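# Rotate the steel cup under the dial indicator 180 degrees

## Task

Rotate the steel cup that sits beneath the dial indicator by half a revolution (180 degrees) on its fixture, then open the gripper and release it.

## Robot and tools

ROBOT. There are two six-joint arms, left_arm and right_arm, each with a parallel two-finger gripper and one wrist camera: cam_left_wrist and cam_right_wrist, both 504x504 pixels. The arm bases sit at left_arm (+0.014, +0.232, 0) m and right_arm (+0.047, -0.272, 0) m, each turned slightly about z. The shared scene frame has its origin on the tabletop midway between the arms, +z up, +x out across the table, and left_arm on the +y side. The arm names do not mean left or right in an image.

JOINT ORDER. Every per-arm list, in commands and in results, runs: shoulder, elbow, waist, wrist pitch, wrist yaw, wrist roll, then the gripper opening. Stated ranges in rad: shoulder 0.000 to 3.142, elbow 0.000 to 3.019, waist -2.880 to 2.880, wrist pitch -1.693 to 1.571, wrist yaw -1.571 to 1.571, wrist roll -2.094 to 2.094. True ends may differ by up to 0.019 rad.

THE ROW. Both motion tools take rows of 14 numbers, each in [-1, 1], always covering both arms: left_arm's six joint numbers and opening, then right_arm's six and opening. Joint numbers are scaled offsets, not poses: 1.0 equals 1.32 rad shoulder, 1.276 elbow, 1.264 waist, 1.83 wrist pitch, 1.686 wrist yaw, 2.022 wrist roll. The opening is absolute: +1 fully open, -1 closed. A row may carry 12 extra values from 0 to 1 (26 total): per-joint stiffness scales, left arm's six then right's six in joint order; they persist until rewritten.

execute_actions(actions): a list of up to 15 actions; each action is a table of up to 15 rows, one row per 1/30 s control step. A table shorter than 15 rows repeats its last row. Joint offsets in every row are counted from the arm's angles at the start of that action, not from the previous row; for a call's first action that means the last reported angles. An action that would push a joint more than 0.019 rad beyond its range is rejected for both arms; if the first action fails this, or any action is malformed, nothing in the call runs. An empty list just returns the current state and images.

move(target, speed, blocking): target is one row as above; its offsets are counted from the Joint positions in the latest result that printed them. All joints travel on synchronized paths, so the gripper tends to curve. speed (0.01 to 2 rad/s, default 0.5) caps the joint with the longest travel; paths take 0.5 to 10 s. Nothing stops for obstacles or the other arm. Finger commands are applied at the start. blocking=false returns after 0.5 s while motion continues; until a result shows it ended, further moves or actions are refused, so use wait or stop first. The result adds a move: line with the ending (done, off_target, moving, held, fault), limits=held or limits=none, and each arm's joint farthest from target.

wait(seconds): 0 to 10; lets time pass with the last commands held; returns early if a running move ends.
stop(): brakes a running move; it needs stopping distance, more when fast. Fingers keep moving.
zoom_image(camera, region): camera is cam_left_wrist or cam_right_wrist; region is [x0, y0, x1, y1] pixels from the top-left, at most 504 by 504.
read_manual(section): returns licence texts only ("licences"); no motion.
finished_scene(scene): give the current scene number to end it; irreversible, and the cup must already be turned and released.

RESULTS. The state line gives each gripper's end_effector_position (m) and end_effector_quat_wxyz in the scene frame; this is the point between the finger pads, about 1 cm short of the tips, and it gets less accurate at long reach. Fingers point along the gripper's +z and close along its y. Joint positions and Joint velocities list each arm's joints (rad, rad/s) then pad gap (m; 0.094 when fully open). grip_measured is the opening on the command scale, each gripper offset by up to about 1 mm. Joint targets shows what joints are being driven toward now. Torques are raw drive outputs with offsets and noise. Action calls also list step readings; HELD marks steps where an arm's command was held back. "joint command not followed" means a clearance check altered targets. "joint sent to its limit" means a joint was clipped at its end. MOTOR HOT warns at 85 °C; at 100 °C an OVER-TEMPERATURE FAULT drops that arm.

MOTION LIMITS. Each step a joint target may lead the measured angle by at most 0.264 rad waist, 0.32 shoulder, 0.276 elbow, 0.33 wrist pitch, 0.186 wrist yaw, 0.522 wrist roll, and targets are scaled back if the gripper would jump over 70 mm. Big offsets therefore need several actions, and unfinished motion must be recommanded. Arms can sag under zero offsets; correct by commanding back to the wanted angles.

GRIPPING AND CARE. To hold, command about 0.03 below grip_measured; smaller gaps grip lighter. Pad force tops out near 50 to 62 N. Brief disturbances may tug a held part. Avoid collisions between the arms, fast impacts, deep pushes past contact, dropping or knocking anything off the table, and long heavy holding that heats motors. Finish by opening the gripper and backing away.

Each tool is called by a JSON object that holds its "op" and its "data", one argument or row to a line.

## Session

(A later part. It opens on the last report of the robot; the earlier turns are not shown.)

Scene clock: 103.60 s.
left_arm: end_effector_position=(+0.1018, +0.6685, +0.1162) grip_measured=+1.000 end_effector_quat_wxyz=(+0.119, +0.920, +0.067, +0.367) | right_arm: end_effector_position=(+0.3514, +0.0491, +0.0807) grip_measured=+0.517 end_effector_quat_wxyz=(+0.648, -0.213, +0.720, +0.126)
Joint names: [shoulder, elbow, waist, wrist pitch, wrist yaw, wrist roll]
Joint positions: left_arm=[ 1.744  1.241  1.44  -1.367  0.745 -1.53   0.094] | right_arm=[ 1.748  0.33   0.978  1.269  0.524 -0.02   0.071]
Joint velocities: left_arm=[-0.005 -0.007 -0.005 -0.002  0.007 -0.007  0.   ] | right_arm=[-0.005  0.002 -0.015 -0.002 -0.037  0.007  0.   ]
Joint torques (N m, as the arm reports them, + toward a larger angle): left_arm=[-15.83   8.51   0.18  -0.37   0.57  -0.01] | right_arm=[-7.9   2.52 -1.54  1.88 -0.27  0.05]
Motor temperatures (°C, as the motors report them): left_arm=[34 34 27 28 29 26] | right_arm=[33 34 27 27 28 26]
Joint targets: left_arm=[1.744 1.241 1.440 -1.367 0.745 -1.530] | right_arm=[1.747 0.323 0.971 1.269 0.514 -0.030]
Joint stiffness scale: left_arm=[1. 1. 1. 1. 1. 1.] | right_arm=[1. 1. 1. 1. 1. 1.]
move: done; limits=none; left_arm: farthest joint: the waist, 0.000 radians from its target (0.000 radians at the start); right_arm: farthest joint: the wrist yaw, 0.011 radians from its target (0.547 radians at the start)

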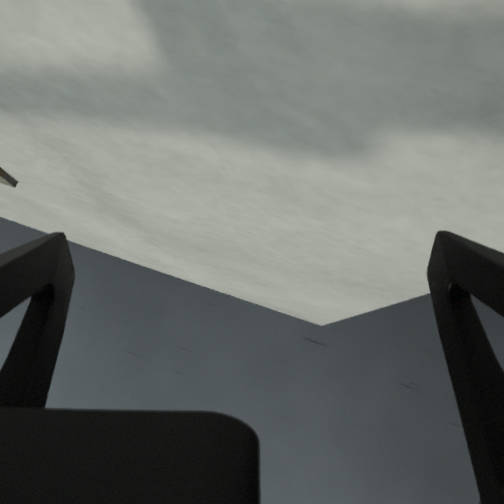

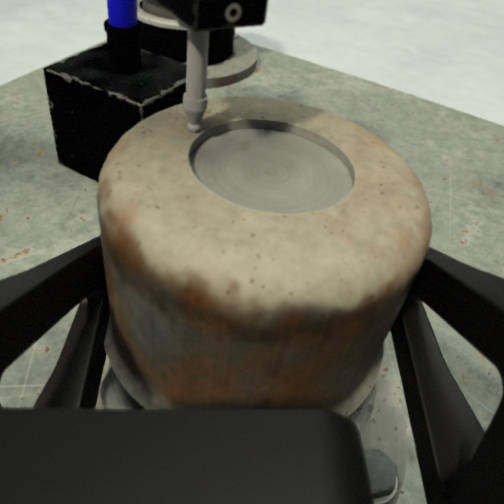

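{"op": "move", "data": {
  "target": [0, 0, 0, 0, 0, 0, 1, -0.0214, -0.0315, -0.1978, 0.0033, -0.3879, -0.0495, 0.46],
  "speed": 0.5
}}

Scene clock: 109.07 s.
left_arm: end_effector_position=(+0.1018, +0.6685, +0.1162) grip_measured=+1.000 end_effector_quat_wxyz=(+0.119, +0.920, +0.067, +0.367) | right_arm: end_effector_position=(+0.3499, +0.0490, +0.0812) grip_measured=+0.517 end_effector_quat_wxyz=(+0.603, -0.358, +0.666, +0.255)
Joint names: [shoulder, elbow, waist, wrist pitch, wrist yaw, wrist roll]
Joint positions: left_arm=[ 1.744  1.241  1.44  -1.367  0.745 -1.53   0.094] | right_arm=[ 1.72   0.291  0.735  1.285 -0.126 -0.111  0.071]
Joint velocities: left_arm=[-0.015  0.017 -0.015 -0.017 -0.007 -0.022  0.   ] | right_arm=[-0.005  0.007 -0.005 -0.002  0.081  0.022 -0.   ]
Joint torques (N m, as the arm reports them, + toward a larger angle): left_arm=[-15.87   8.53   0.19  -0.36   0.58  -0.01] | right_arm=[-7.69  3.05 -2.13  1.58 -0.13  0.06]
Motor temperatures (°C, as the motors report them): left_arm=[34 34 27 28 29 26] | right_arm=[33 34 27 27 28 26]
Joint targets: left_arm=[1.744 1.241 1.440 -1.367 0.745 -1.530] | right_arm=[1.719 0.290 0.728 1.275 -0.130 -0.120]
Joint stiffness scale: left_arm=[1. 1. 1. 1. 1. 1.] | right_arm=[1. 1. 1. 1. 1. 1.]
move: done; limits=none; left_arm: farthest joint: the waist, 0.000 radians from its target (0.000 radians at the start); right_arm: farthest joint: the wrist pitch, 0.010 radians from its target (0.006 radians at the start)

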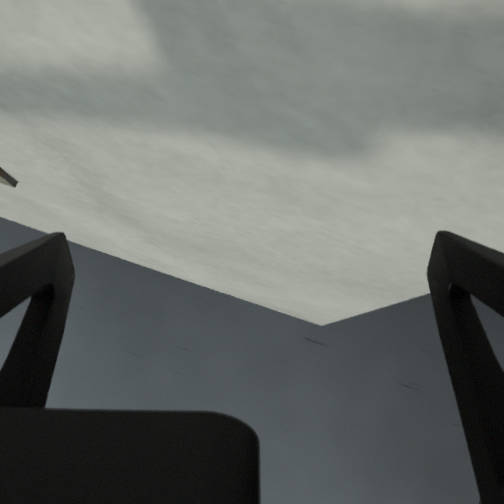

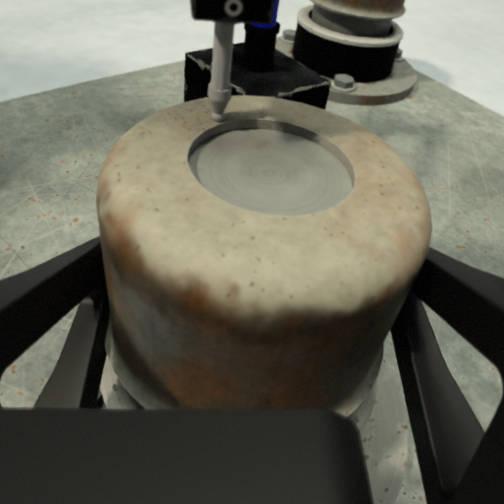

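{"op": "move", "data": {
  "target": [0, 0, 0, 0, 0, 0, 1, 0.0442, 0.0593, -0.1742, -0.0155, -0.3661, -0.049, 0.46],
  "speed": 0.5
}}

Scene clock: 112.53 s.
left_arm: end_effector_position=(+0.1018, +0.6685, +0.1162) grip_measured=+1.000 end_effector_quat_wxyz=(+0.119, +0.920, +0.067, +0.367) | right_arm: end_effector_position=(+0.3484, +0.0481, +0.0822) grip_measured=+0.517 end_effector_quat_wxyz=(+0.552, -0.475, +0.574, +0.374)
Joint names: [shoulder, elbow, waist, wrist pitch, wrist yaw, wrist roll]
Joint positions: left_arm=[ 1.744  1.241  1.44  -1.367  0.745 -1.53   0.094] | right_arm=[ 1.765  0.36   0.523  1.258 -0.728 -0.195  0.071]
Joint velocities: left_arm=[-0.015 -0.002 -0.005  0.002  0.022  0.037  0.   ] | right_arm=[-0.005 -0.012  0.005  0.002 -0.051  0.007 -0.001]
Joint torques (N m, as the arm reports them, + toward a larger angle): left_arm=[-15.85   8.52   0.21  -0.37   0.58  -0.01] | right_arm=[-7.    3.74 -1.72  1.69 -0.57 -0.01]
Motor temperatures (°C, as the motors report them): left_arm=[34 34 27 28 29 26] | right_arm=[33 34 27 27 28 26]
Joint targets: left_arm=[1.744 1.241 1.440 -1.367 0.745 -1.530] | right_arm=[1.779 0.366 0.515 1.256 -0.744 -0.210]
Joint stiffness scale: left_arm=[1. 1. 1. 1. 1. 1.] | right_arm=[1. 1. 1. 1. 1. 1.]
move: done; limits=none; left_arm: farthest joint: the waist, 0.000 radians from its target (0.000 radians at the start); right_arm: farthest joint: the wrist yaw, 0.015 radians from its target (0.617 radians at the start)

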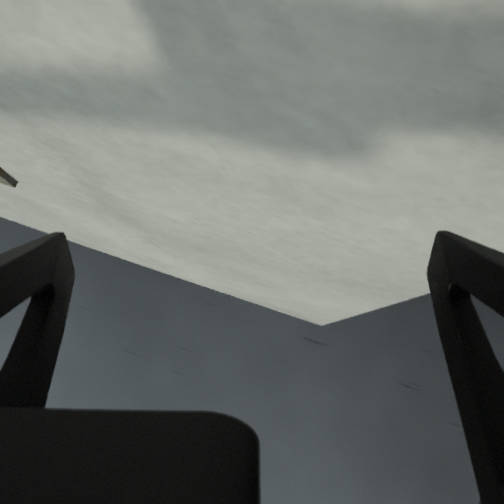

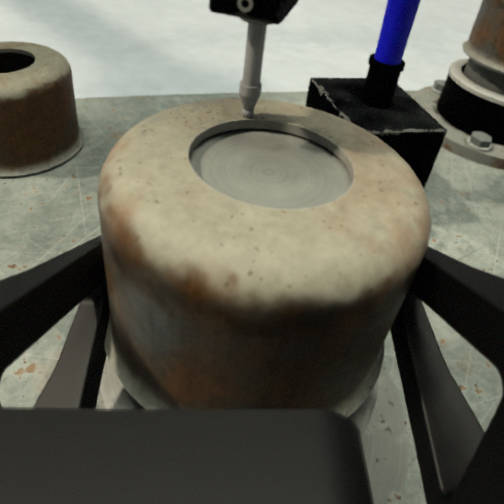

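{"op": "move", "data": {
  "target": [0, 0, 0, 0, 0, 0, 1, 0.0833, 0.1283, -0.094, -0.0337, -0.3298, -0.0272, 0.46],
  "speed": 0.5
}}

Scene clock: 116.67 s.
left_arm: end_effector_position=(+0.1018, +0.6685, +0.1162) grip_measured=+1.000 end_effector_quat_wxyz=(+0.119, +0.920, +0.067, +0.367) | right_arm: end_effector_position=(+0.3473, +0.0476, +0.0841) grip_measured=+0.517 end_effector_quat_wxyz=(-0.482, +0.564, -0.451, -0.496)
Joint names: [shoulder, elbow, waist, wrist pitch, wrist yaw, wrist roll]
Joint positions: left_arm=[ 1.744  1.241  1.44  -1.367  0.745 -1.53   0.094] | right_arm=[ 1.86   0.518  0.405  1.2   -1.258 -0.231  0.071]
Joint velocities: left_arm=[-0.034 -0.002 -0.005 -0.002 -0.007 -0.037  0.   ] | right_arm=[-0.005 -0.012  0.005 -0.002 -0.007  0.007 -0.   ]
Joint torques (N m, as the arm reports them, + toward a larger angle): left_arm=[-15.82   8.54   0.23  -0.36   0.57  -0.01] | right_arm=[-8.55  4.11 -1.27  1.24 -0.94 -0.04]
Motor temperatures (°C, as the motors report them): left_arm=[34 34 27 28 29 26] | right_arm=[33 34 27 27 29 26]
Joint targets: left_arm=[1.744 1.241 1.440 -1.367 0.745 -1.530] | right_arm=[1.875 0.524 0.404 1.196 -1.284 -0.250]
Joint stiffness scale: left_arm=[1. 1. 1. 1. 1. 1.] | right_arm=[1. 1. 1. 1. 1. 1.]
move: off_target (right_arm); limits=none; left_arm: farthest joint: the waist, 0.000 radians from its target (0.000 radians at the start); right_arm: farthest joint: the wrist yaw, 0.026 radians from its target (0.556 radians at the start)

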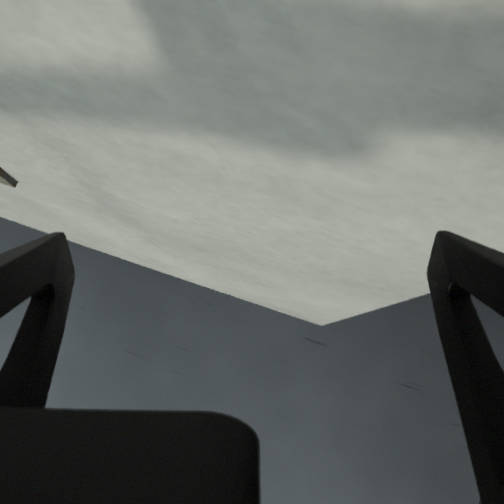

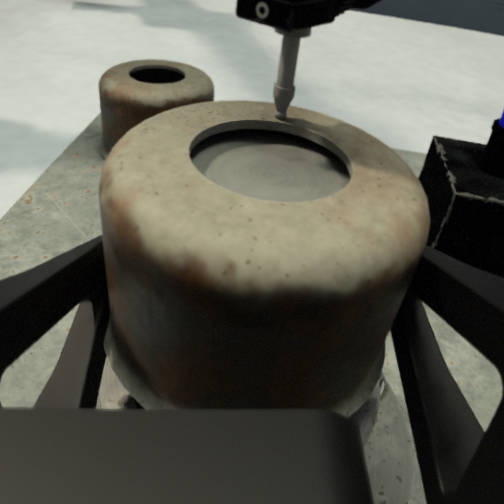

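The cup has turned about 3.18 rad in total, so I'll let go and back off.

{"op": "execute_actions", "data": {
  "actions": [
    [[0,0,0,0,0,0,1, 0,0,0,0,0,0,1]]
  ]
}}

{"op": "move", "data": {
  "target": [0, 0, 0, 0, 0, 0, 1, 0.02, -0.03, -0.1345, 0.025, -0.09, 0.05, 1],
  "speed": 0.6
}}

Scene clock: 122.17 s.
left_arm: end_effector_position=(+0.1018, +0.6685, +0.1162) grip_measured=+1.000 end_effector_quat_wxyz=(+0.119, +0.920, +0.067, +0.367) | right_arm: end_effector_position=(+0.3473, +0.0475, +0.0840) grip_measured=+1.000 end_effector_quat_wxyz=(-0.482, +0.564, -0.451, -0.496)
Joint names: [shoulder, elbow, waist, wrist pitch, wrist yaw, wrist roll]
Joint positions: left_arm=[ 1.744  1.241  1.44  -1.367  0.745 -1.53   0.094] | right_arm=[ 1.86   0.518  0.405  1.2   -1.257 -0.231  0.094]
Joint velocities: left_arm=[-0.015  0.007 -0.015  0.007  0.037  0.051  0.   ] | right_arm=[-0.005 -0.002  0.024  0.002 -0.022 -0.066  0.   ]
Joint torques (N m, as the arm reports them, + toward a larger angle): left_arm=[-15.83   8.52   0.21  -0.36   0.57  -0.01] | right_arm=[-9.86  3.53 -1.07  1.38 -0.1   0.19]
Motor temperatures (°C, as the motors report them): left_arm=[34 34 27 28 29 26] | right_arm=[33 34 27 27 29 26]
Joint targets: left_arm=[1.744 1.241 1.440 -1.367 0.745 -1.530] | right_arm=[1.860 0.518 0.405 1.200 -1.258 -0.231]
Joint stiffness scale: left_arm=[1. 1. 1. 1. 1. 1.] | right_arm=[1. 1. 1. 1. 1. 1.]
Step readings (joint positions):
0: left_arm=[1.744 1.241 1.440 -1.367 0.745 -1.530] | right_arm=[1.860 0.518 0.405 1.200 -1.258 -0.231]
1: left_arm=[1.744 1.241 1.440 -1.367 0.745 -1.530] | right_arm=[1.860 0.518 0.405 1.200 -1.257 -0.231]
2: left_arm=[1.744 1.241 1.440 -1.367 0.745 -1.530] | right_arm=[1.860 0.518 0.405 1.200 -1.257 -0.231]
4: left_arm=[1.744 1.241 1.440 -1.367 0.745 -1.530] | right_arm=[1.860 0.518 0.405 1.200 -1.257 -0.231]
8: left_arm=[1.744 1.241 1.440 -1.367 0.745 -1.530] | right_arm=[1.860 0.518 0.405 1.200 -1.257 -0.231]
15: Joint positions above

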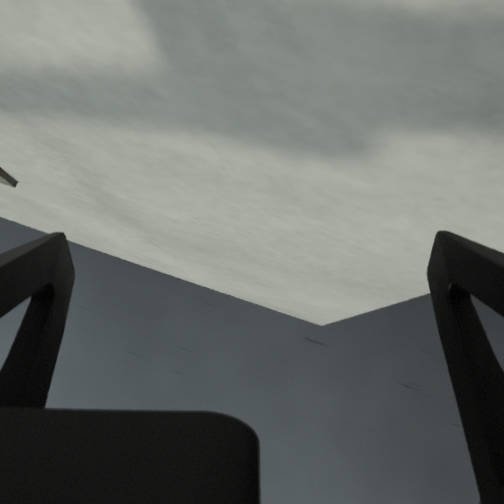

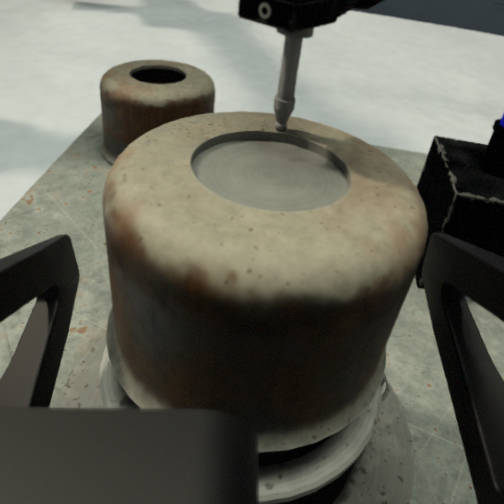

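Scene clock: 123.23 s.
left_arm: end_effector_position=(+0.1018, +0.6685, +0.1162) grip_measured=+1.000 end_effector_quat_wxyz=(+0.119, +0.920, +0.067, +0.367) | right_arm: end_effector_position=(+0.3619, -0.0135, +0.0847) grip_measured=+1.000 end_effector_quat_wxyz=(-0.470, +0.530, -0.480, -0.517)
Joint names: [shoulder, elbow, waist, wrist pitch, wrist yaw, wrist roll]
Joint positions: left_arm=[ 1.744  1.241  1.44  -1.367  0.745 -1.53   0.094] | right_arm=[ 1.86   0.486  0.229  1.229 -1.406 -0.145  0.094]
Joint velocities: left_arm=[-0.024 -0.017  0.005 -0.027  0.037  0.022  0.   ] | right_arm=[ 0.005 -0.012 -0.015 -0.012  0.007 -0.022  0.   ]
Joint torques (N m, as the arm reports them, + toward a larger angle): left_arm=[-15.9    8.52   0.17  -0.36   0.57  -0.01] | right_arm=[-7.26  2.47 -0.73  2.08 -0.17  0.35]
Motor temperatures (°C, as the motors report them): left_arm=[34 34 27 28 29 26] | right_arm=[33 34 27 27 29 26]
Joint targets: left_arm=[1.744 1.241 1.440 -1.367 0.745 -1.530] | right_arm=[1.886 0.480 0.235 1.246 -1.409 -0.130]
Joint stiffness scale: left_arm=[1. 1. 1. 1. 1. 1.] | right_arm=[1. 1. 1. 1. 1. 1.]
move: off_target (right_arm); limits=none; left_arm: farthest joint: the waist, 0.000 radians from its target (0.000 radians at the start); right_arm: farthest joint: the shoulder, 0.027 radians from its target (0.027 radians at the start)

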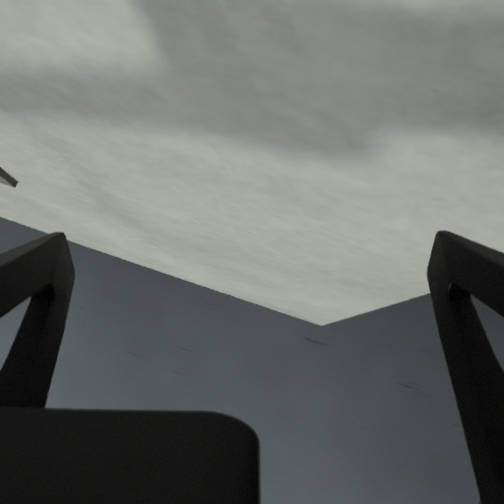

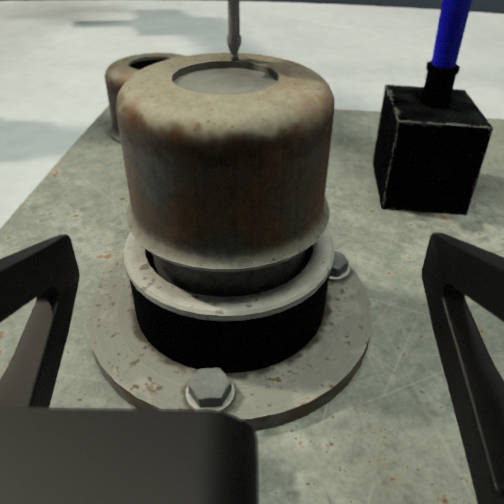

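{"op": "finished_scene", "data": {
  "scene": 2
}}

The scene is finished: the task was done.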